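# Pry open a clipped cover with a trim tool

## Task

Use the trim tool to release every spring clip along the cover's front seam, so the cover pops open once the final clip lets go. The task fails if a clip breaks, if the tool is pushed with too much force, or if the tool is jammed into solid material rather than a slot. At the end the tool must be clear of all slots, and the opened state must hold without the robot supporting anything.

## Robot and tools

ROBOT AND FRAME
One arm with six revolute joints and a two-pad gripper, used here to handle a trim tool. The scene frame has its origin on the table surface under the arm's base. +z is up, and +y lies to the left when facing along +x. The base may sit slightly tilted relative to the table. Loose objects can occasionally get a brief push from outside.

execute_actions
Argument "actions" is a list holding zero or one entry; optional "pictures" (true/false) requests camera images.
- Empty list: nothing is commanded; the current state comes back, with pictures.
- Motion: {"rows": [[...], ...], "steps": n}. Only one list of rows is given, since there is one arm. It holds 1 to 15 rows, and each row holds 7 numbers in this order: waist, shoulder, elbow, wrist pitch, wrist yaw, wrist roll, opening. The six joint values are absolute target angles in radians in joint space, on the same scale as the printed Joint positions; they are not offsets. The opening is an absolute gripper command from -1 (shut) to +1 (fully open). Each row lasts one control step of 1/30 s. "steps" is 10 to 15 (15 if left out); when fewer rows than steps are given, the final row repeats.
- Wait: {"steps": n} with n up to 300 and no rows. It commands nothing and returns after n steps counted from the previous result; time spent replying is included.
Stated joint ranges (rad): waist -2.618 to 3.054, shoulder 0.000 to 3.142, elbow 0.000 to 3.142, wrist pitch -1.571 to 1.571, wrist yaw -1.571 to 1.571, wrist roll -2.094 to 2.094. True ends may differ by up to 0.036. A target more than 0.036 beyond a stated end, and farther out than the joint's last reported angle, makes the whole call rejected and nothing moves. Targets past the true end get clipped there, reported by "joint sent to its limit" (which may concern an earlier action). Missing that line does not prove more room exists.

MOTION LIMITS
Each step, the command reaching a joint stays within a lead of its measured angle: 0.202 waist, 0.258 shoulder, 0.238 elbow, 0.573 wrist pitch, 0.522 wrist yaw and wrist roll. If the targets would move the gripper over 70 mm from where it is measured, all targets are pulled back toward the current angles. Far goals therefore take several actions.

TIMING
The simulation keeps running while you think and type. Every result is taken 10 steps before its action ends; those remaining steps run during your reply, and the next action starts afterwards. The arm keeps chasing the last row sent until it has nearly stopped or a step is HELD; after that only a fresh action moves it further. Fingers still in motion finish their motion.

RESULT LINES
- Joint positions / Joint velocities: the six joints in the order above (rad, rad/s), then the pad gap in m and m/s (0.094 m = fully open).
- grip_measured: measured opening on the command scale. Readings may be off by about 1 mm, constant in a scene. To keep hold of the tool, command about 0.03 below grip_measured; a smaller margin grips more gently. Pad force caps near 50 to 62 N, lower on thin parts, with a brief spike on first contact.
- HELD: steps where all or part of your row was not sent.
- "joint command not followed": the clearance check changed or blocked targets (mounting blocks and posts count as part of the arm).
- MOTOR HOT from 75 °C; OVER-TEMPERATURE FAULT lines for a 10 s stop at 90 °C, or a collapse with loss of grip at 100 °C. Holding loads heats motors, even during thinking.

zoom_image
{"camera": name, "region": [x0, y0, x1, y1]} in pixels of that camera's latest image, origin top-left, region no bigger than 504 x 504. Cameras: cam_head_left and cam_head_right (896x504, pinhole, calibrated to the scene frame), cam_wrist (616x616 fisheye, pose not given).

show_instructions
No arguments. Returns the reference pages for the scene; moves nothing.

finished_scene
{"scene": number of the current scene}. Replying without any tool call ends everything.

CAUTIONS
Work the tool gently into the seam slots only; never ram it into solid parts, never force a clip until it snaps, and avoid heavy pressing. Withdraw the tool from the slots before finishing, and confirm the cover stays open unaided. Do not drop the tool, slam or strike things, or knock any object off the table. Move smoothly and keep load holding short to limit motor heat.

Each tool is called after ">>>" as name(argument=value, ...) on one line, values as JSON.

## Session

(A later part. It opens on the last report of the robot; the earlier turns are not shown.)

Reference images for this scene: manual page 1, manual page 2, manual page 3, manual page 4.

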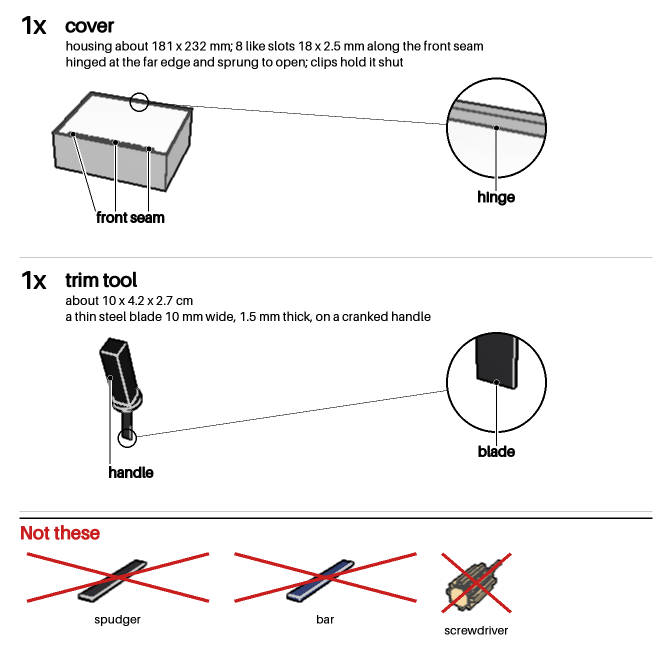

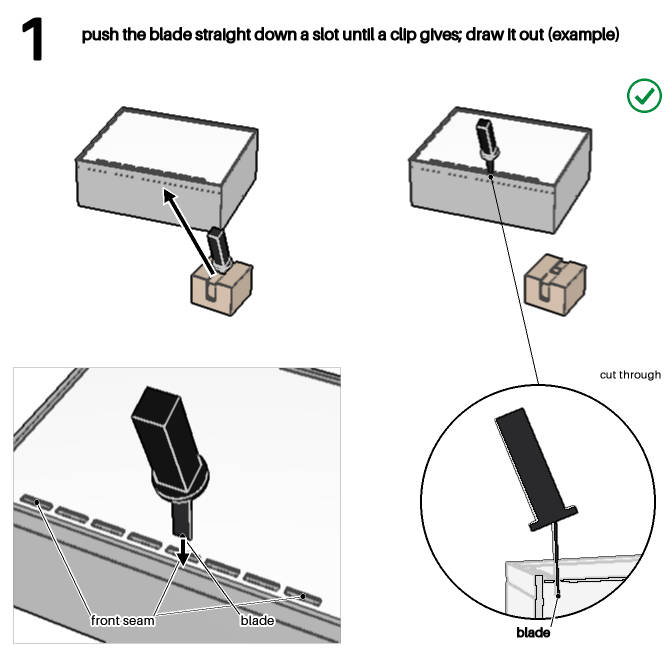

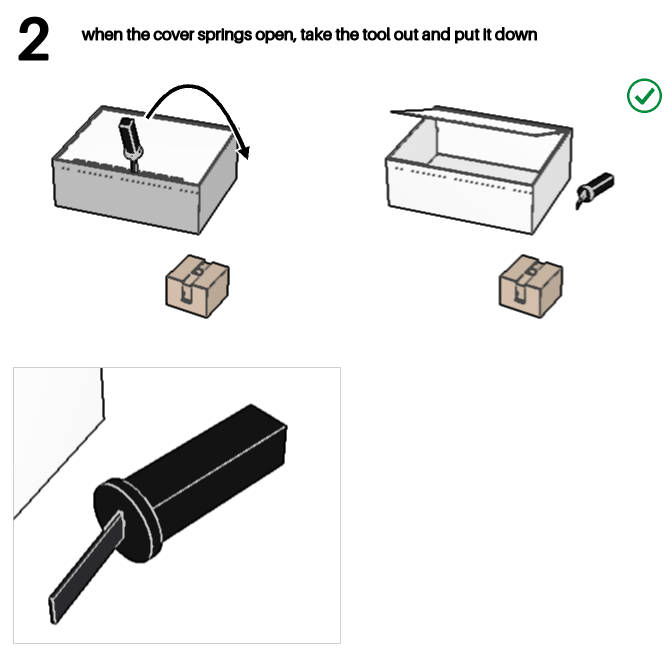

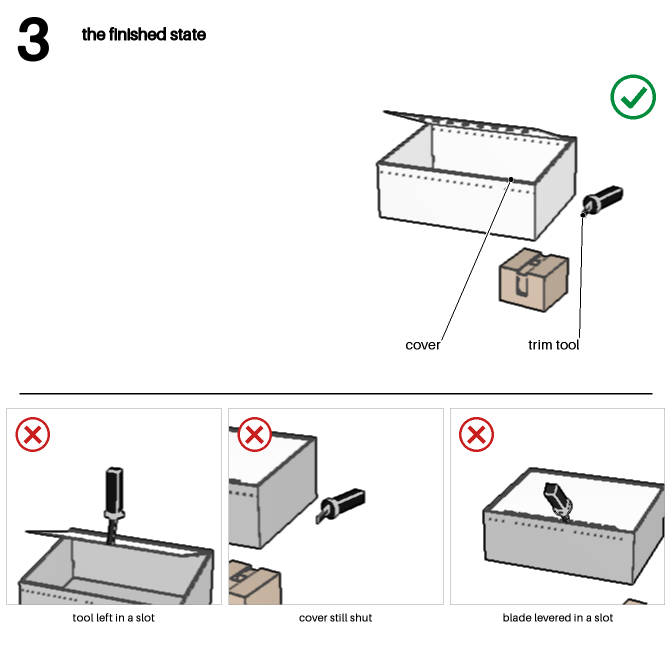

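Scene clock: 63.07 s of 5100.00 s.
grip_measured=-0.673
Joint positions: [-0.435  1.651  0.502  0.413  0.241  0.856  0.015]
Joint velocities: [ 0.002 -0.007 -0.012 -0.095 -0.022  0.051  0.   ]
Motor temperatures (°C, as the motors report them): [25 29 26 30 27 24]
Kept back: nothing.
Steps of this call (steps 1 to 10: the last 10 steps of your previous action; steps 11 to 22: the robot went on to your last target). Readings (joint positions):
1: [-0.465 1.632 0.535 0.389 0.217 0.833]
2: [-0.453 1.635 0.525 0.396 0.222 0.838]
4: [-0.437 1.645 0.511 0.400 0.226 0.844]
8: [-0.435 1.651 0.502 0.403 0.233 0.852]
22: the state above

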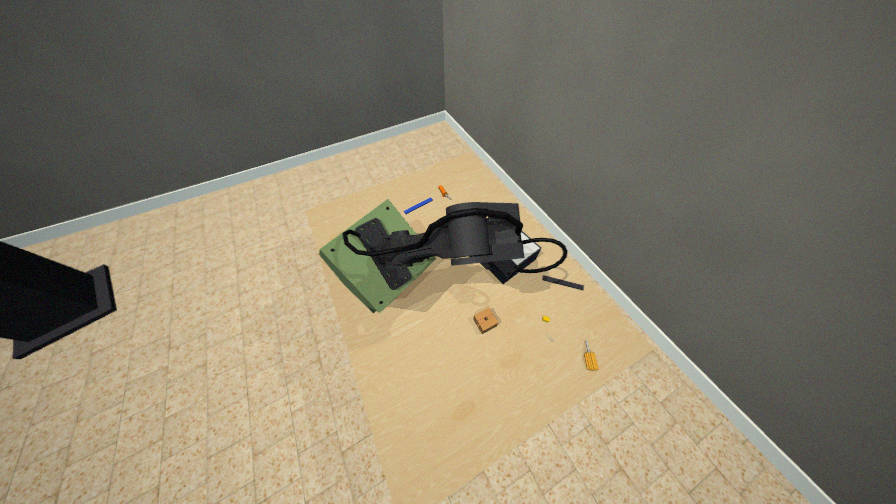

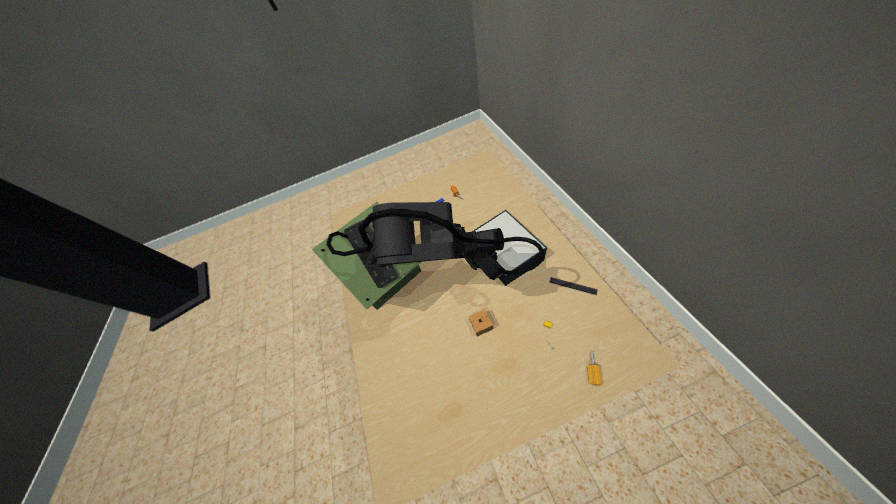

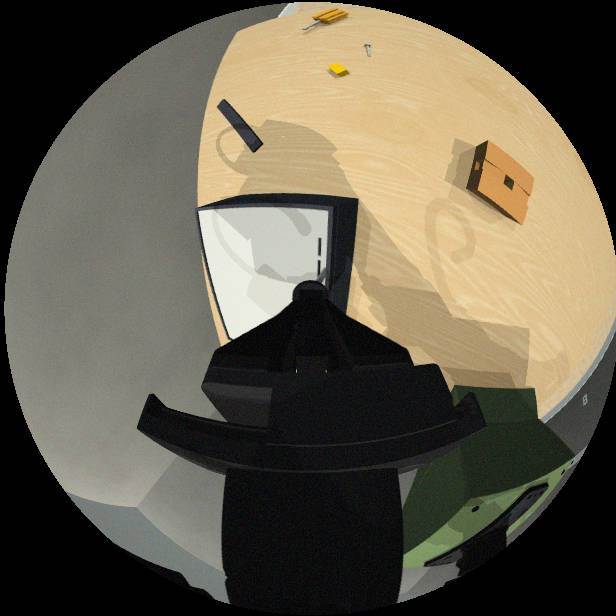

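>>> execute_actions(actions=[{"rows":[[-0.423,1.668,0.52,0.426,0.251,0.863,-0.7],[-0.422,1.674,0.535,0.43,0.252,0.863,-0.7],[-0.421,1.682,0.543,0.434,0.253,0.864,-0.7],[-0.421,1.689,0.543,0.438,0.253,0.864,-0.7],[-0.421,1.694,0.543,0.438,0.253,0.864,-0.7]],"steps":14}])

>>> execute_actions(actions=[{"steps":22}], pictures=true)

>>> zoom_image(camera="cam_wrist", region=[295, 245, 365, 308])

Scene clock: 64.83 s of 5100.00 s.
grip_measured=-0.673
Joint positions: [-0.435  1.658  0.508  0.416  0.242  0.857  0.015]
Joint velocities: [-0.002  0.168  0.134  0.007 -0.037 -0.007 -0.001]
Motor temperatures (°C, as the motors report them): [25 29 26 30 27 24]
Steps of this call (steps 1 to 15: the robot went on to your last target; steps 16 to 49: nothing new was sent; steps 50 to 53: the first 4 steps of this action). Readings (joint positions):
50: [-0.435 1.651 0.502 0.413 0.241 0.857]
51: [-0.435 1.651 0.502 0.413 0.241 0.857]
53: the state above

Scene clock: 65.57 s of 5100.00 s.
grip_measured=-0.673
Joint positions: [-0.435  1.675  0.517  0.425  0.243  0.857  0.015]
Joint velocities: [-0.012 -0.012  0.002 -0.007 -0.007  0.007 -0.   ]
Motor temperatures (°C, as the motors report them): [25 29 26 30 27 24]
Kept back: nothing.
Steps of this call (steps 1 to 10: the last 10 steps of your previous action; steps 11 to 22: the robot went on to your last target). Readings (joint positions):
1: [-0.435 1.665 0.512 0.418 0.243 0.857]
2: [-0.435 1.671 0.516 0.421 0.243 0.857]
4: [-0.435 1.675 0.517 0.424 0.243 0.857]
8: [-0.435 1.675 0.517 0.425 0.243 0.857]
22: the state above

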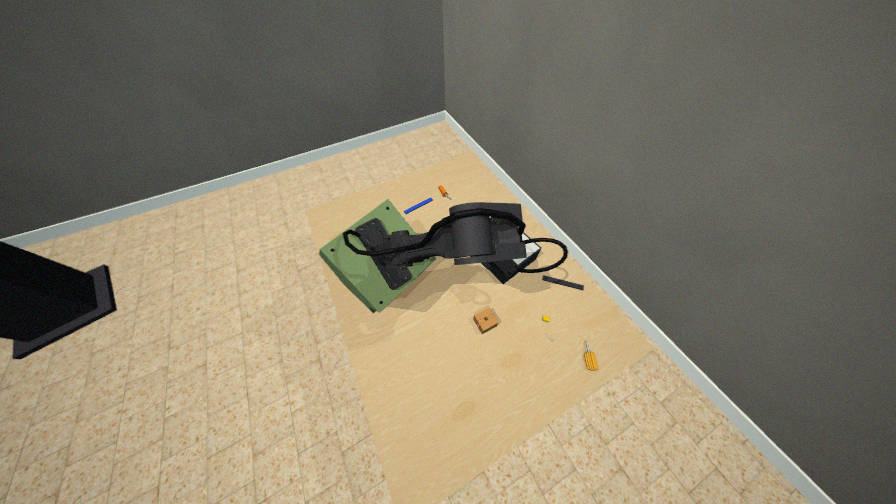

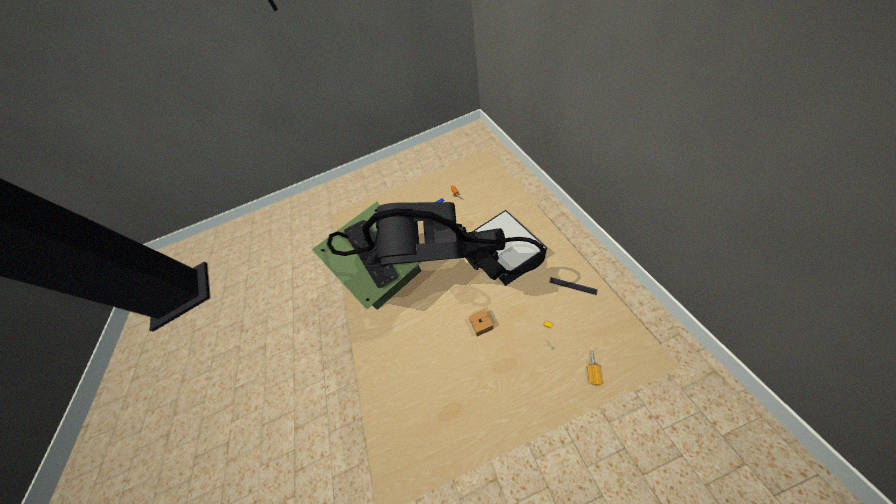

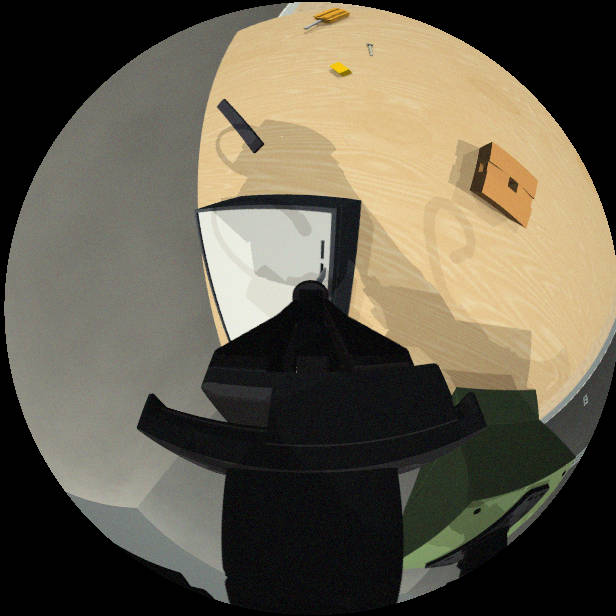

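Region (295, 245, 365, 308) of cam_wrist's 616x616 image, scaled by 7.200, with more detail than that image has; it fills the top 454 rows of this view, and the rest is white.

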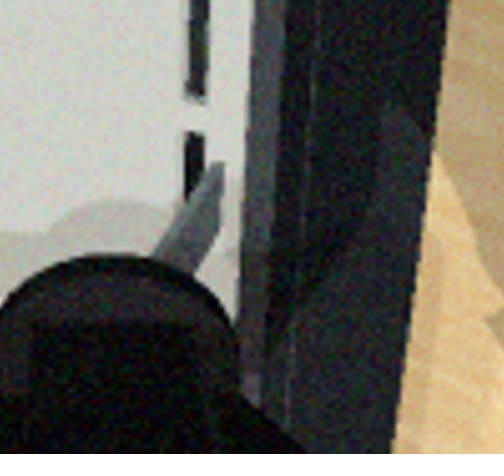

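>>> execute_actions(actions=[{"rows":[[-0.419,1.696,0.553,0.439,0.253,0.864,-0.7],[-0.418,1.7,0.556,0.44,0.253,0.864,-0.7],[-0.418,1.705,0.556,0.441,0.253,0.864,-0.7],[-0.418,1.709,0.556,0.441,0.253,0.864,-0.7]],"steps":12}])

>>> execute_actions(actions=[{"steps":22}], pictures=true)

>>> zoom_image(camera="cam_wrist", region=[295, 245, 365, 308])

Scene clock: 66.83 s of 5100.00 s.
grip_measured=-0.673
Joint positions: [-0.435  1.675  0.517  0.426  0.243  0.857  0.015]
Joint velocities: [-0.002 -0.022 -0.012 -0.007 -0.037 -0.037 -0.001]
Motor temperatures (°C, as the motors report them): [25 29 26 30 27 24]
Steps of this call (steps 1 to 15: the robot went on to your last target; steps 16 to 36: nothing new was sent; steps 37 to 38: the first 2 steps of this action). Readings (joint positions):
37: [-0.435 1.675 0.517 0.425 0.243 0.857]
38: the state above

Scene clock: 67.57 s of 5100.00 s.
grip_measured=-0.673
Joint positions: [-0.432  1.692  0.531  0.429  0.244  0.858  0.015]
Joint velocities: [ 0.007 -0.007 -0.017 -0.051  0.007 -0.066  0.   ]
Motor temperatures (°C, as the motors report them): [25 29 26 30 27 24]
Kept back: nothing.
Steps of this call (steps 1 to 10: the last 10 steps of your previous action; steps 11 to 22: the robot went on to your last target). Readings (joint positions):
1: [-0.435 1.677 0.519 0.426 0.243 0.858]
2: [-0.434 1.679 0.521 0.426 0.243 0.858]
4: [-0.432 1.685 0.528 0.428 0.243 0.858]
8: [-0.432 1.692 0.531 0.429 0.244 0.858]
22: the state above

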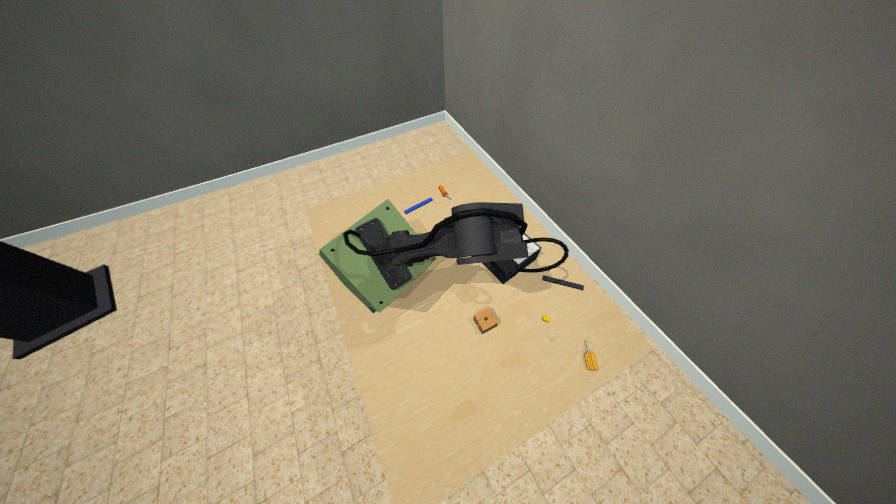

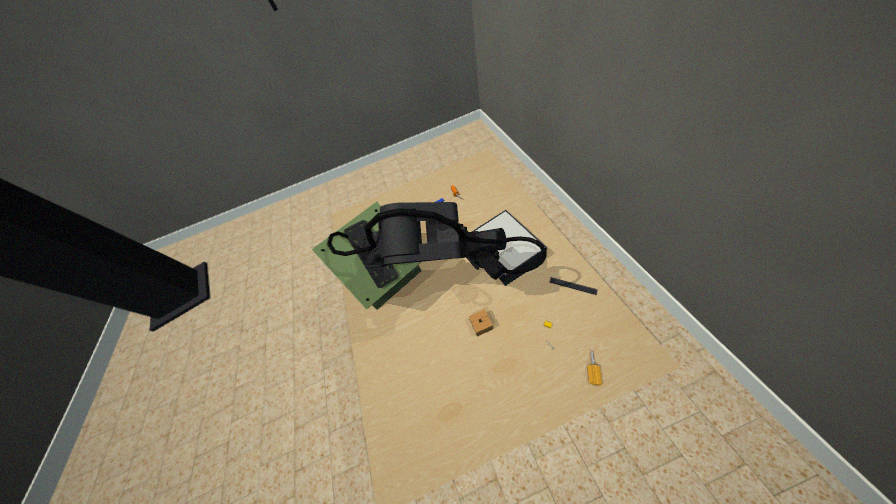

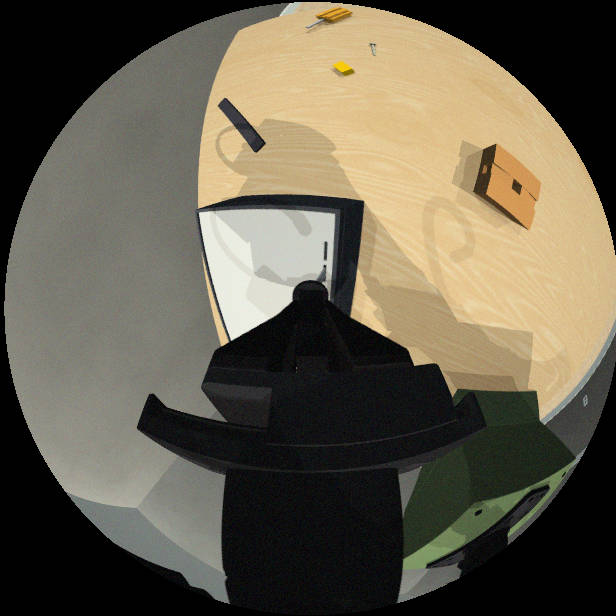

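Region (295, 245, 365, 308) of cam_wrist's 616x616 image, scaled by 7.200, with more detail than that image has; it fills the top 454 rows of this view, and the rest is white.

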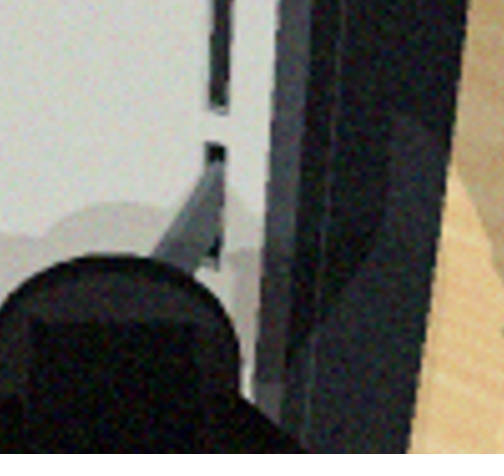

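>>> execute_actions(actions=[{"rows":[[-0.418,1.713,0.558,0.445,0.253,0.864,-0.7],[-0.418,1.717,0.558,0.448,0.253,0.864,-0.7],[-0.418,1.721,0.558,0.451,0.253,0.864,-0.7]],"steps":12}])

>>> execute_actions(actions=[{"steps":22}], pictures=true)

>>> zoom_image(camera="cam_wrist", region=[295, 245, 365, 308])

Scene clock: 68.57 s of 5100.00 s.
grip_measured=-0.673
Joint positions: [-0.432  1.692  0.531  0.43   0.244  0.858  0.015]
Joint velocities: [ 0.007  0.007 -0.002 -0.051 -0.066 -0.037 -0.   ]
Motor temperatures (°C, as the motors report them): [25 29 26 30 27 24]
Steps of this call (steps 1 to 15: the robot went on to your last target; steps 16 to 28: nothing new was sent; steps 29 to 30: the first 2 steps of this action). Readings (joint positions):
29: [-0.432 1.692 0.531 0.430 0.244 0.858]
30: the state above

Scene clock: 69.30 s of 5100.00 s.
grip_measured=-0.673
Joint positions: [-0.432  1.704  0.531  0.439  0.244  0.858  0.015]
Joint velocities: [-0.007 -0.002 -0.007  0.037 -0.007 -0.037 -0.001]
Motor temperatures (°C, as the motors report them): [25 29 26 30 27 24]
Kept back: nothing.
Steps of this call (steps 1 to 10: the last 10 steps of your previous action; steps 11 to 22: the robot went on to your last target). Readings (joint positions):
1: [-0.432 1.694 0.531 0.432 0.244 0.858]
2: [-0.432 1.696 0.531 0.435 0.244 0.858]
4: [-0.432 1.702 0.531 0.437 0.244 0.858]
8: [-0.432 1.704 0.531 0.439 0.244 0.858]
22: the state above

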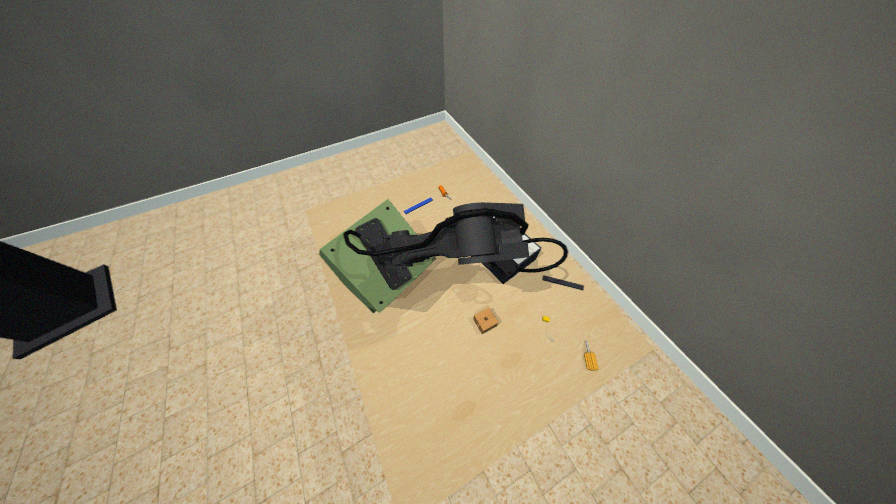

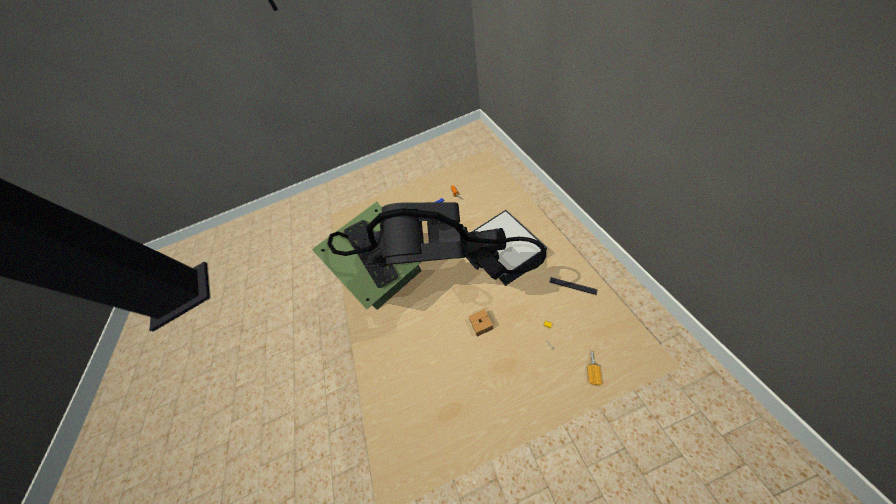

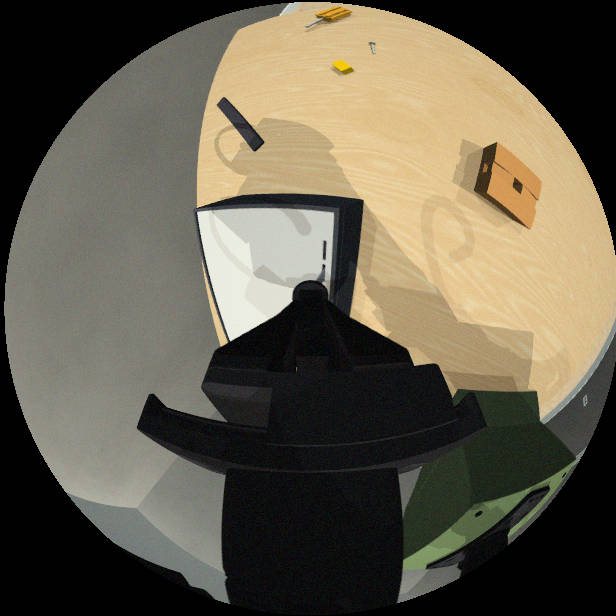

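Region (295, 245, 365, 308) of cam_wrist's 616x616 image, scaled by 7.200, with more detail than that image has; it fills the top 454 rows of this view, and the rest is white.

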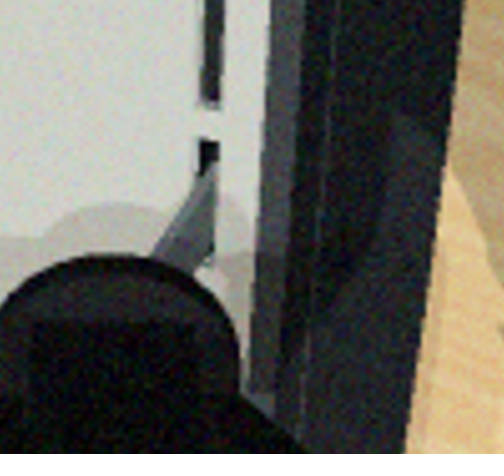

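>>> execute_actions(actions=[{"rows":[[-0.442,1.724,0.558,0.454,0.236,0.851,-0.7],[-0.445,1.727,0.558,0.457,0.233,0.849,-0.7],[-0.447,1.73,0.558,0.46,0.231,0.848,-0.7],[-0.449,1.733,0.558,0.463,0.229,0.846,-0.7],[-0.451,1.736,0.558,0.466,0.228,0.845,-0.7],[-0.452,1.739,0.558,0.469,0.227,0.844,-0.7]],"steps":14}])

>>> execute_actions(actions=[{"steps":18}], pictures=true)

>>> zoom_image(camera="cam_wrist", region=[295, 245, 365, 308])

Scene clock: 70.47 s of 5100.00 s.
grip_measured=-0.673
Joint positions: [-0.437  1.707  0.531  0.445  0.242  0.858  0.015]
Joint velocities: [-0.071  0.071  0.002  0.095 -0.081  0.037 -0.001]
Motor temperatures (°C, as the motors report them): [25 28 26 30 27 24]
Steps of this call (steps 1 to 15: the robot went on to your last target; steps 16 to 31: nothing new was sent; steps 32 to 35: the first 4 steps of this action). Readings (joint positions):
32: [-0.432 1.704 0.531 0.439 0.244 0.858]
33: [-0.433 1.704 0.531 0.440 0.244 0.858]
35: the state above

Scene clock: 71.07 s of 5100.00 s.
grip_measured=-0.673
Joint positions: [-0.444  1.72   0.531  0.462  0.234  0.856  0.015]
Joint velocities: [ 0.002  0.002 -0.007  0.022  0.051 -0.037 -0.   ]
Motor temperatures (°C, as the motors report them): [25 28 26 30 27 24]
Kept back: nothing.
Steps of this call (steps 1 to 10: the last 10 steps of your previous action; steps 11 to 18: the robot went on to your last target). Readings (joint positions):
1: [-0.440 1.711 0.531 0.450 0.240 0.857]
2: [-0.442 1.714 0.531 0.454 0.238 0.857]
4: [-0.443 1.719 0.531 0.460 0.235 0.857]
8: [-0.444 1.720 0.531 0.462 0.234 0.856]
18: the state above

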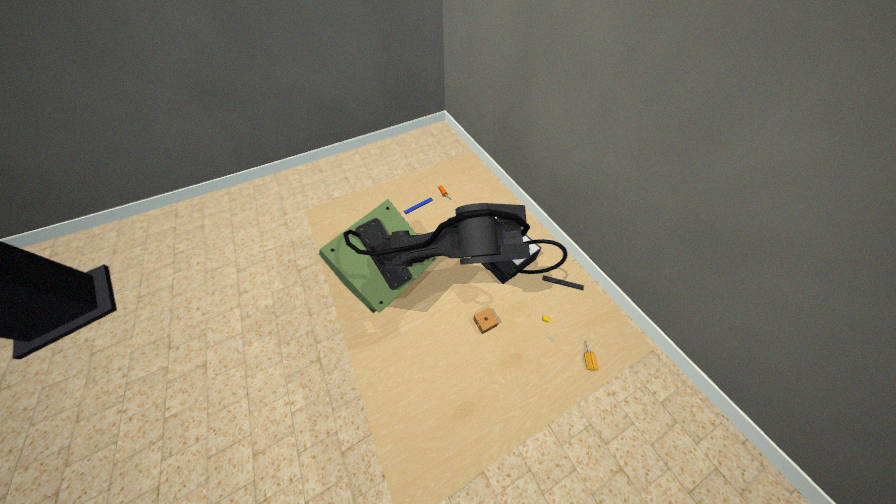

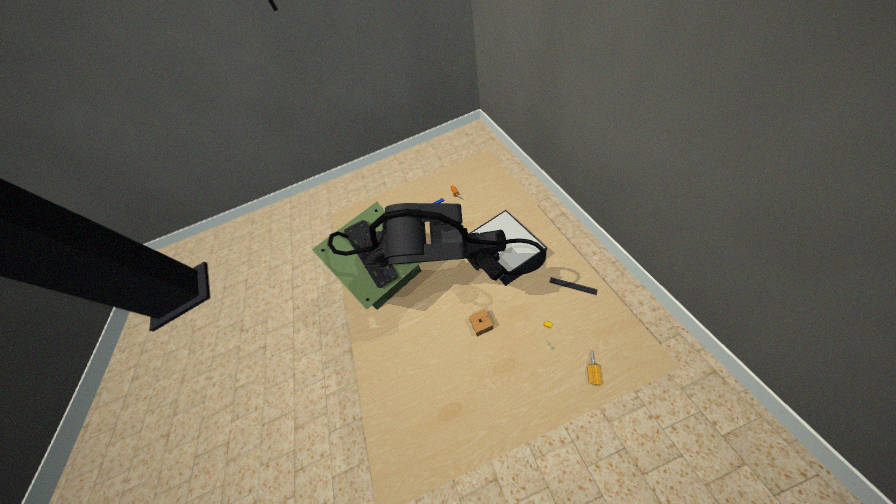

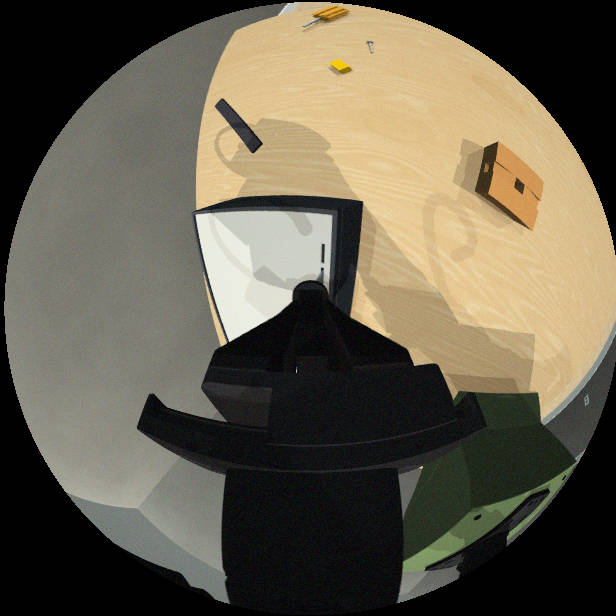

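Region (295, 245, 365, 308) of cam_wrist's 616x616 image, scaled by 7.200, with more detail than that image has; it fills the top 454 rows of this view, and the rest is white.

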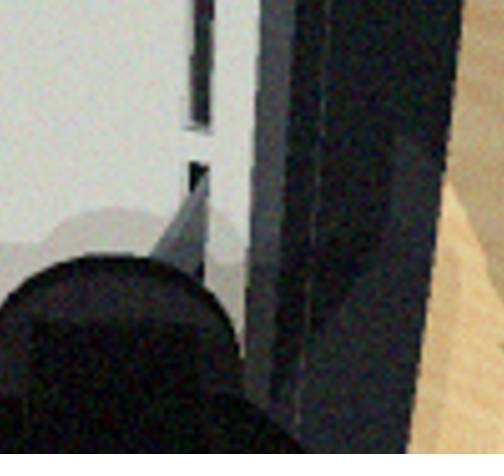

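>>> execute_actions(actions=[{"rows":[[-0.454,1.743,0.558,0.474,0.225,0.843,-0.7],[-0.455,1.746,0.558,0.477,0.224,0.842,-0.7],[-0.456,1.749,0.559,0.48,0.223,0.841,-0.7],[-0.458,1.752,0.559,0.483,0.222,0.84,-0.7],[-0.459,1.755,0.559,0.486,0.221,0.839,-0.7],[-0.46,1.758,0.56,0.489,0.22,0.838,-0.7],[-0.461,1.761,0.56,0.492,0.219,0.837,-0.7]],"steps":14}])

>>> execute_actions(actions=[{"steps":18}])

Scene clock: 71.60 s of 5100.00 s.
grip_measured=-0.673
Joint positions: [-0.447  1.725  0.531  0.468  0.233  0.854  0.015]
Joint velocities: [-0.051  0.09   0.007  0.125 -0.125  0.037 -0.   ]
Motor temperatures (°C, as the motors report them): [25 28 26 30 27 24]
Steps of this call (steps 1 to 12: the robot went on to your last target; steps 13 to 16: the first 4 steps of this action). Readings (joint positions):
13: [-0.444 1.720 0.531 0.463 0.234 0.855]
14: [-0.444 1.720 0.531 0.463 0.234 0.855]
16: the state above

Scene clock: 72.20 s of 5100.00 s.
grip_measured=-0.673
Joint positions: [-0.451  1.737  0.531  0.483  0.226  0.849  0.015]
Joint velocities: [ 0.007  0.007 -0.002 -0.022 -0.066 -0.007  0.   ]
Motor temperatures (°C, as the motors report them): [25 28 26 30 27 24]
Kept back: nothing.
Steps of this call (steps 1 to 10: the last 10 steps of your previous action; steps 11 to 18: the robot went on to your last target). Readings (joint positions):
1: [-0.448 1.729 0.531 0.472 0.231 0.853]
2: [-0.450 1.732 0.531 0.476 0.229 0.852]
4: [-0.451 1.737 0.531 0.482 0.226 0.851]
8: [-0.451 1.737 0.531 0.483 0.226 0.849]
18: the state above

>>> execute_actions(actions=[{"rows":[[-0.461,1.764,0.56,0.493,0.219,0.837,-0.7],[-0.461,1.766,0.56,0.494,0.219,0.837,-0.7],[-0.462,1.768,0.56,0.495,0.218,0.837,-0.7],[-0.462,1.77,0.56,0.496,0.218,0.836,-0.7],[-0.462,1.772,0.56,0.497,0.218,0.836,-0.7],[-0.463,1.774,0.56,0.498,0.217,0.836,-0.7]],"steps":14}])

>>> execute_actions(actions=[{"steps":14}], pictures=true)

>>> zoom_image(camera="cam_wrist", region=[295, 245, 365, 308])

Scene clock: 73.97 s of 5100.00 s.
grip_measured=-0.673
Joint positions: [-0.451  1.739  0.531  0.485  0.226  0.848  0.015]
Joint velocities: [-0.007  0.002 -0.017  0.007 -0.066 -0.022 -0.001]
Motor temperatures (°C, as the motors report them): [25 28 26 30 27 24]
Steps of this call (steps 1 to 15: the robot went on to your last target; steps 16 to 49: nothing new was sent; steps 50 to 53: the first 4 steps of this action). Readings (joint positions):
50: [-0.451 1.737 0.531 0.483 0.226 0.849]
51: [-0.451 1.737 0.531 0.483 0.226 0.849]
53: the state above

Scene clock: 74.43 s of 5100.00 s.
grip_measured=-0.673
Joint positions: [-0.451  1.739  0.531  0.485  0.226  0.848  0.015]
Joint velocities: [ 0.002 -0.017 -0.022  0.022  0.007 -0.007  0.   ]
Motor temperatures (°C, as the motors report them): [25 28 26 30 27 24]
Kept back: nothing.
Steps of this call (steps 1 to 10: the last 10 steps of your previous action; steps 11 to 14: the robot went on to your last target). Readings (joint positions):
1: [-0.451 1.739 0.531 0.485 0.226 0.848]
2: [-0.451 1.739 0.531 0.485 0.226 0.848]
4: [-0.451 1.739 0.531 0.485 0.226 0.848]
8: [-0.451 1.739 0.531 0.485 0.226 0.848]
14: the state above

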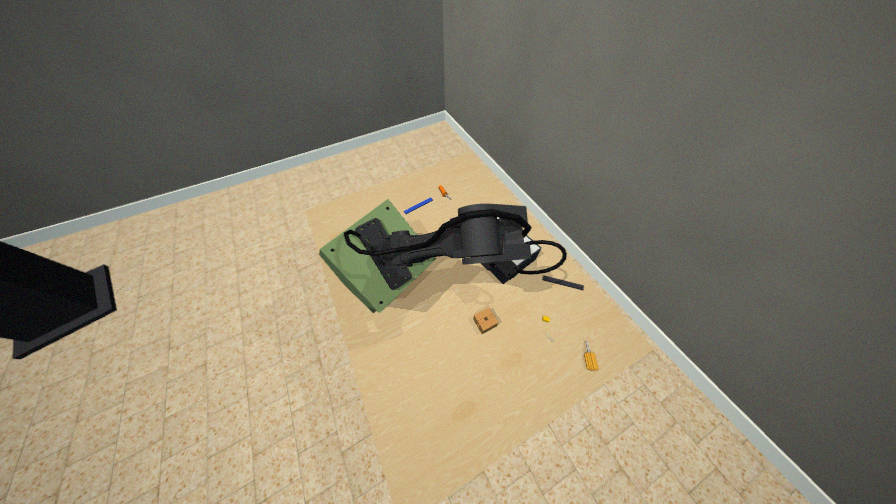

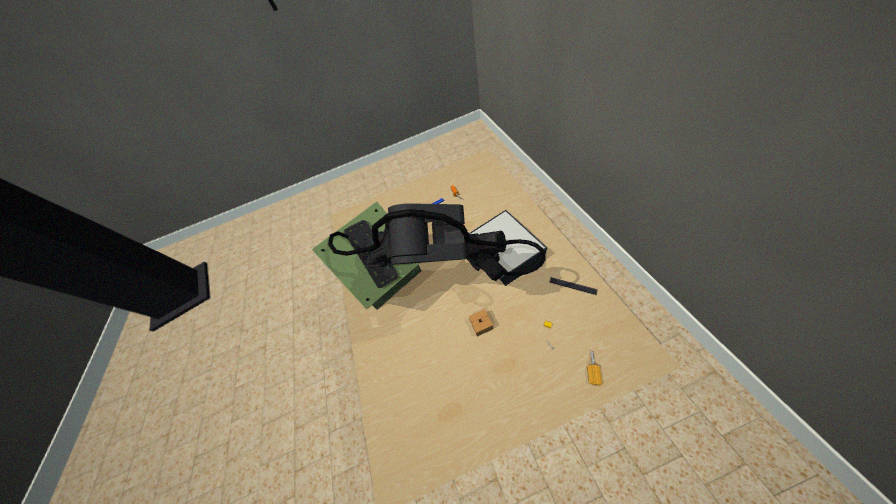

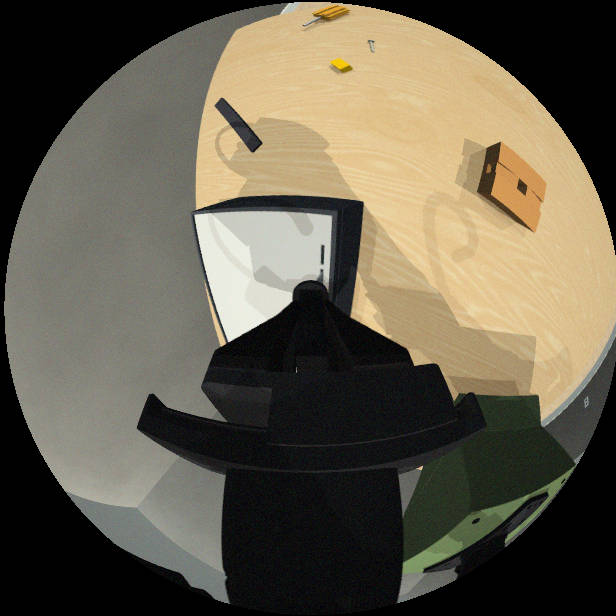

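Region (295, 245, 365, 308) of cam_wrist's 616x616 image, scaled by 7.200, with more detail than that image has; it fills the top 454 rows of this view, and the rest is white.

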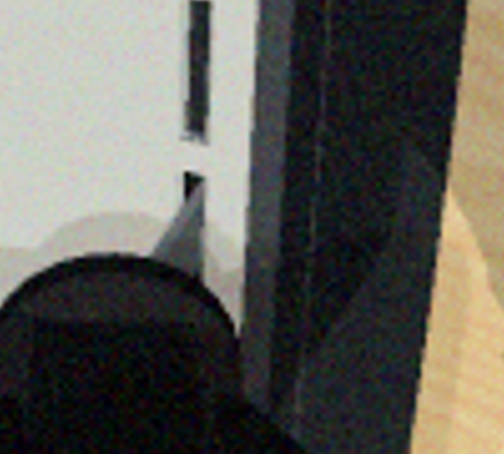

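>>> execute_actions(actions=[{"rows":[[-0.437,1.722,0.55,0.465,0.238,0.857,-0.7],[-0.434,1.715,0.55,0.457,0.241,0.859,-0.7],[-0.431,1.708,0.55,0.449,0.243,0.861,-0.7],[-0.428,1.701,0.55,0.441,0.246,0.862,-0.7],[-0.425,1.694,0.55,0.434,0.248,0.864,-0.7],[-0.422,1.687,0.55,0.426,0.251,0.866,-0.7],[-0.419,1.68,0.55,0.418,0.254,0.868,-0.7],[-0.416,1.673,0.55,0.41,0.256,0.87,-0.7],[-0.413,1.666,0.55,0.402,0.259,0.871,-0.7],[-0.41,1.659,0.55,0.395,0.262,0.873,-0.7],[-0.407,1.652,0.55,0.387,0.264,0.875,-0.7],[-0.404,1.645,0.55,0.379,0.267,0.877,-0.7]],"steps":13}])

>>> execute_actions(actions=[{"steps":16}])

Scene clock: 79.77 s of 5100.00 s.
grip_measured=-0.673
Joint positions: [-0.451  1.734  0.531  0.481  0.228  0.85   0.015]
Joint velocities: [-0.002 -0.085  0.007 -0.081  0.095 -0.066 -0.   ]
Motor temperatures (°C, as the motors report them): [25 28 26 30 27 24]
Steps of this call (steps 1 to 15: the robot went on to your last target; steps 16 to 90: nothing new was sent; then 2.23 s passed at rest; steps 91 to 93: the first 3 steps of this action). Readings (joint positions):
91: [-0.451 1.738 0.531 0.485 0.226 0.848]
92: [-0.451 1.736 0.531 0.484 0.226 0.849]
93: the state above

Scene clock: 80.30 s of 5100.00 s.
grip_measured=-0.673
Joint positions: [-0.42   1.661  0.531  0.407  0.255  0.869  0.015]
Joint velocities: [-0.027  0.017 -0.002 -0.051  0.007  0.051  0.001]
Motor temperatures (°C, as the motors report them): [25 28 26 30 27 24]
Kept back: nothing.
Steps of this call (steps 1 to 10: the last 10 steps of your previous action; steps 11 to 16: the robot went on to your last target). Readings (joint positions):
1: [-0.450 1.730 0.531 0.477 0.229 0.851]
2: [-0.448 1.725 0.531 0.472 0.231 0.852]
4: [-0.443 1.711 0.531 0.460 0.237 0.855]
8: [-0.432 1.683 0.531 0.428 0.249 0.861]
16: the state above

>>> execute_actions(actions=[{"rows":[[-0.398,1.682,0.508,0.43,0.272,0.882,-0.7],[-0.39,1.688,0.502,0.44,0.278,0.887,-0.7],[-0.382,1.694,0.496,0.449,0.283,0.891,-0.7],[-0.374,1.7,0.49,0.459,0.289,0.896,-0.7],[-0.366,1.706,0.484,0.468,0.295,0.901,-0.7],[-0.358,1.712,0.478,0.478,0.301,0.906,-0.7],[-0.35,1.718,0.472,0.487,0.306,0.91,-0.7],[-0.341,1.724,0.466,0.497,0.312,0.915,-0.7]],"steps":14}])

>>> execute_actions(actions=[{"steps":22}], pictures=true)

>>> zoom_image(camera="cam_wrist", region=[295, 245, 365, 308])

Scene clock: 81.17 s of 5100.00 s.
grip_measured=-0.673
Joint positions: [-0.407  1.671  0.529  0.422  0.268  0.878  0.015]
Joint velocities: [ 0.212  0.144 -0.085  0.256  0.125  0.051 -0.001]
Motor temperatures (°C, as the motors report them): [25 28 26 30 27 24]
Steps of this call (steps 1 to 15: the robot went on to your last target; steps 16 to 22: nothing new was sent; steps 23 to 26: the first 4 steps of this action). Readings (joint positions):
23: [-0.420 1.661 0.531 0.402 0.258 0.871]
24: [-0.418 1.663 0.531 0.406 0.261 0.873]
26: the state above

Scene clock: 81.90 s of 5100.00 s.
grip_measured=-0.673
Joint positions: [-0.355  1.711  0.485  0.483  0.301  0.908  0.015]
Joint velocities: [-0.007 -0.012  0.012 -0.051  0.007 -0.022 -0.001]
Motor temperatures (°C, as the motors report them): [25 28 26 30 27 24]
Kept back: nothing.
Steps of this call (steps 1 to 10: the last 10 steps of your previous action; steps 11 to 22: the robot went on to your last target). Readings (joint positions):
1: [-0.399 1.676 0.525 0.432 0.272 0.881]
2: [-0.390 1.681 0.519 0.441 0.275 0.885]
4: [-0.372 1.695 0.505 0.457 0.283 0.892]
8: [-0.355 1.711 0.486 0.465 0.291 0.902]
22: the state above

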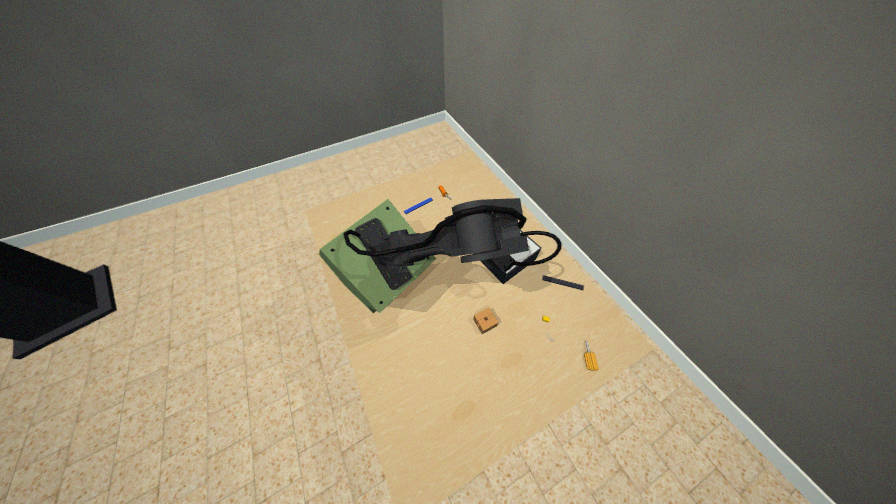

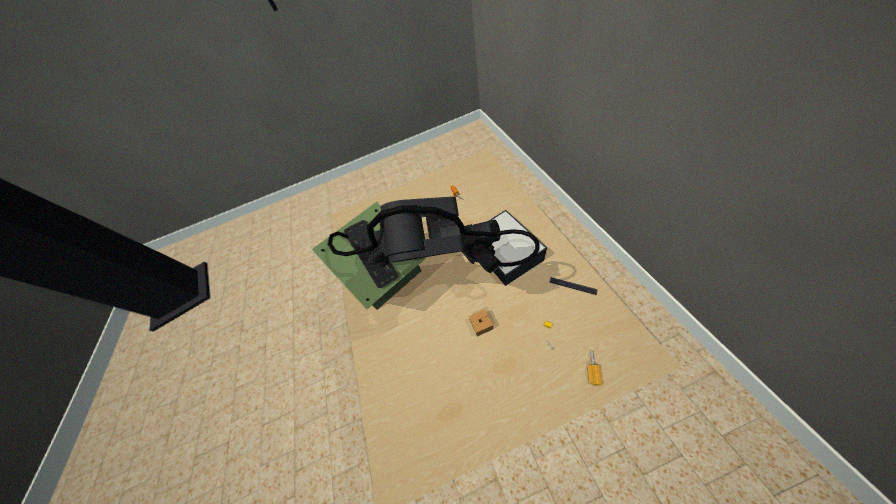

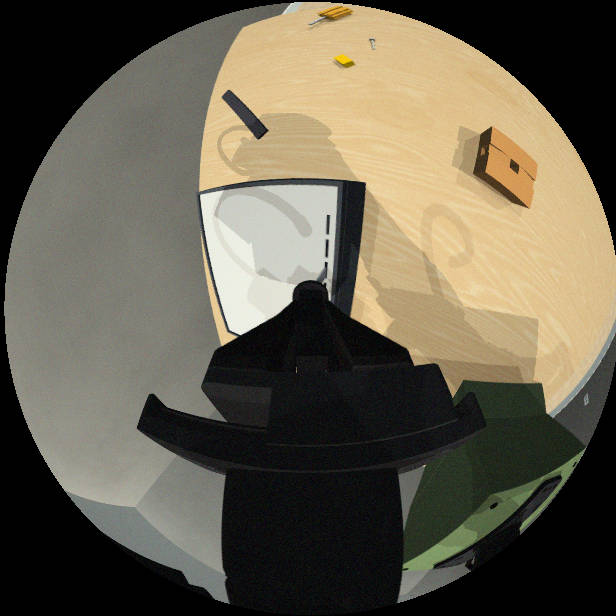

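Region (295, 245, 365, 308) of cam_wrist's 616x616 image, scaled by 7.200, with more detail than that image has; it fills the top 454 rows of this view, and the rest is white.

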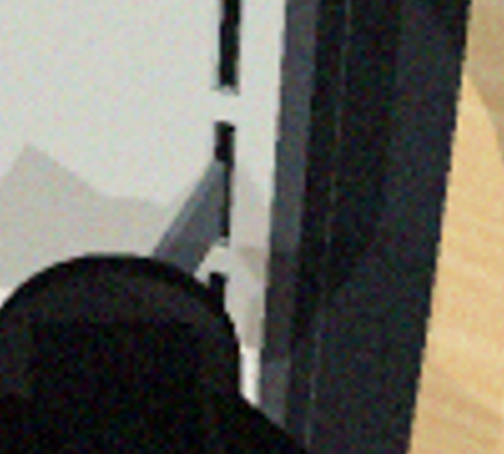

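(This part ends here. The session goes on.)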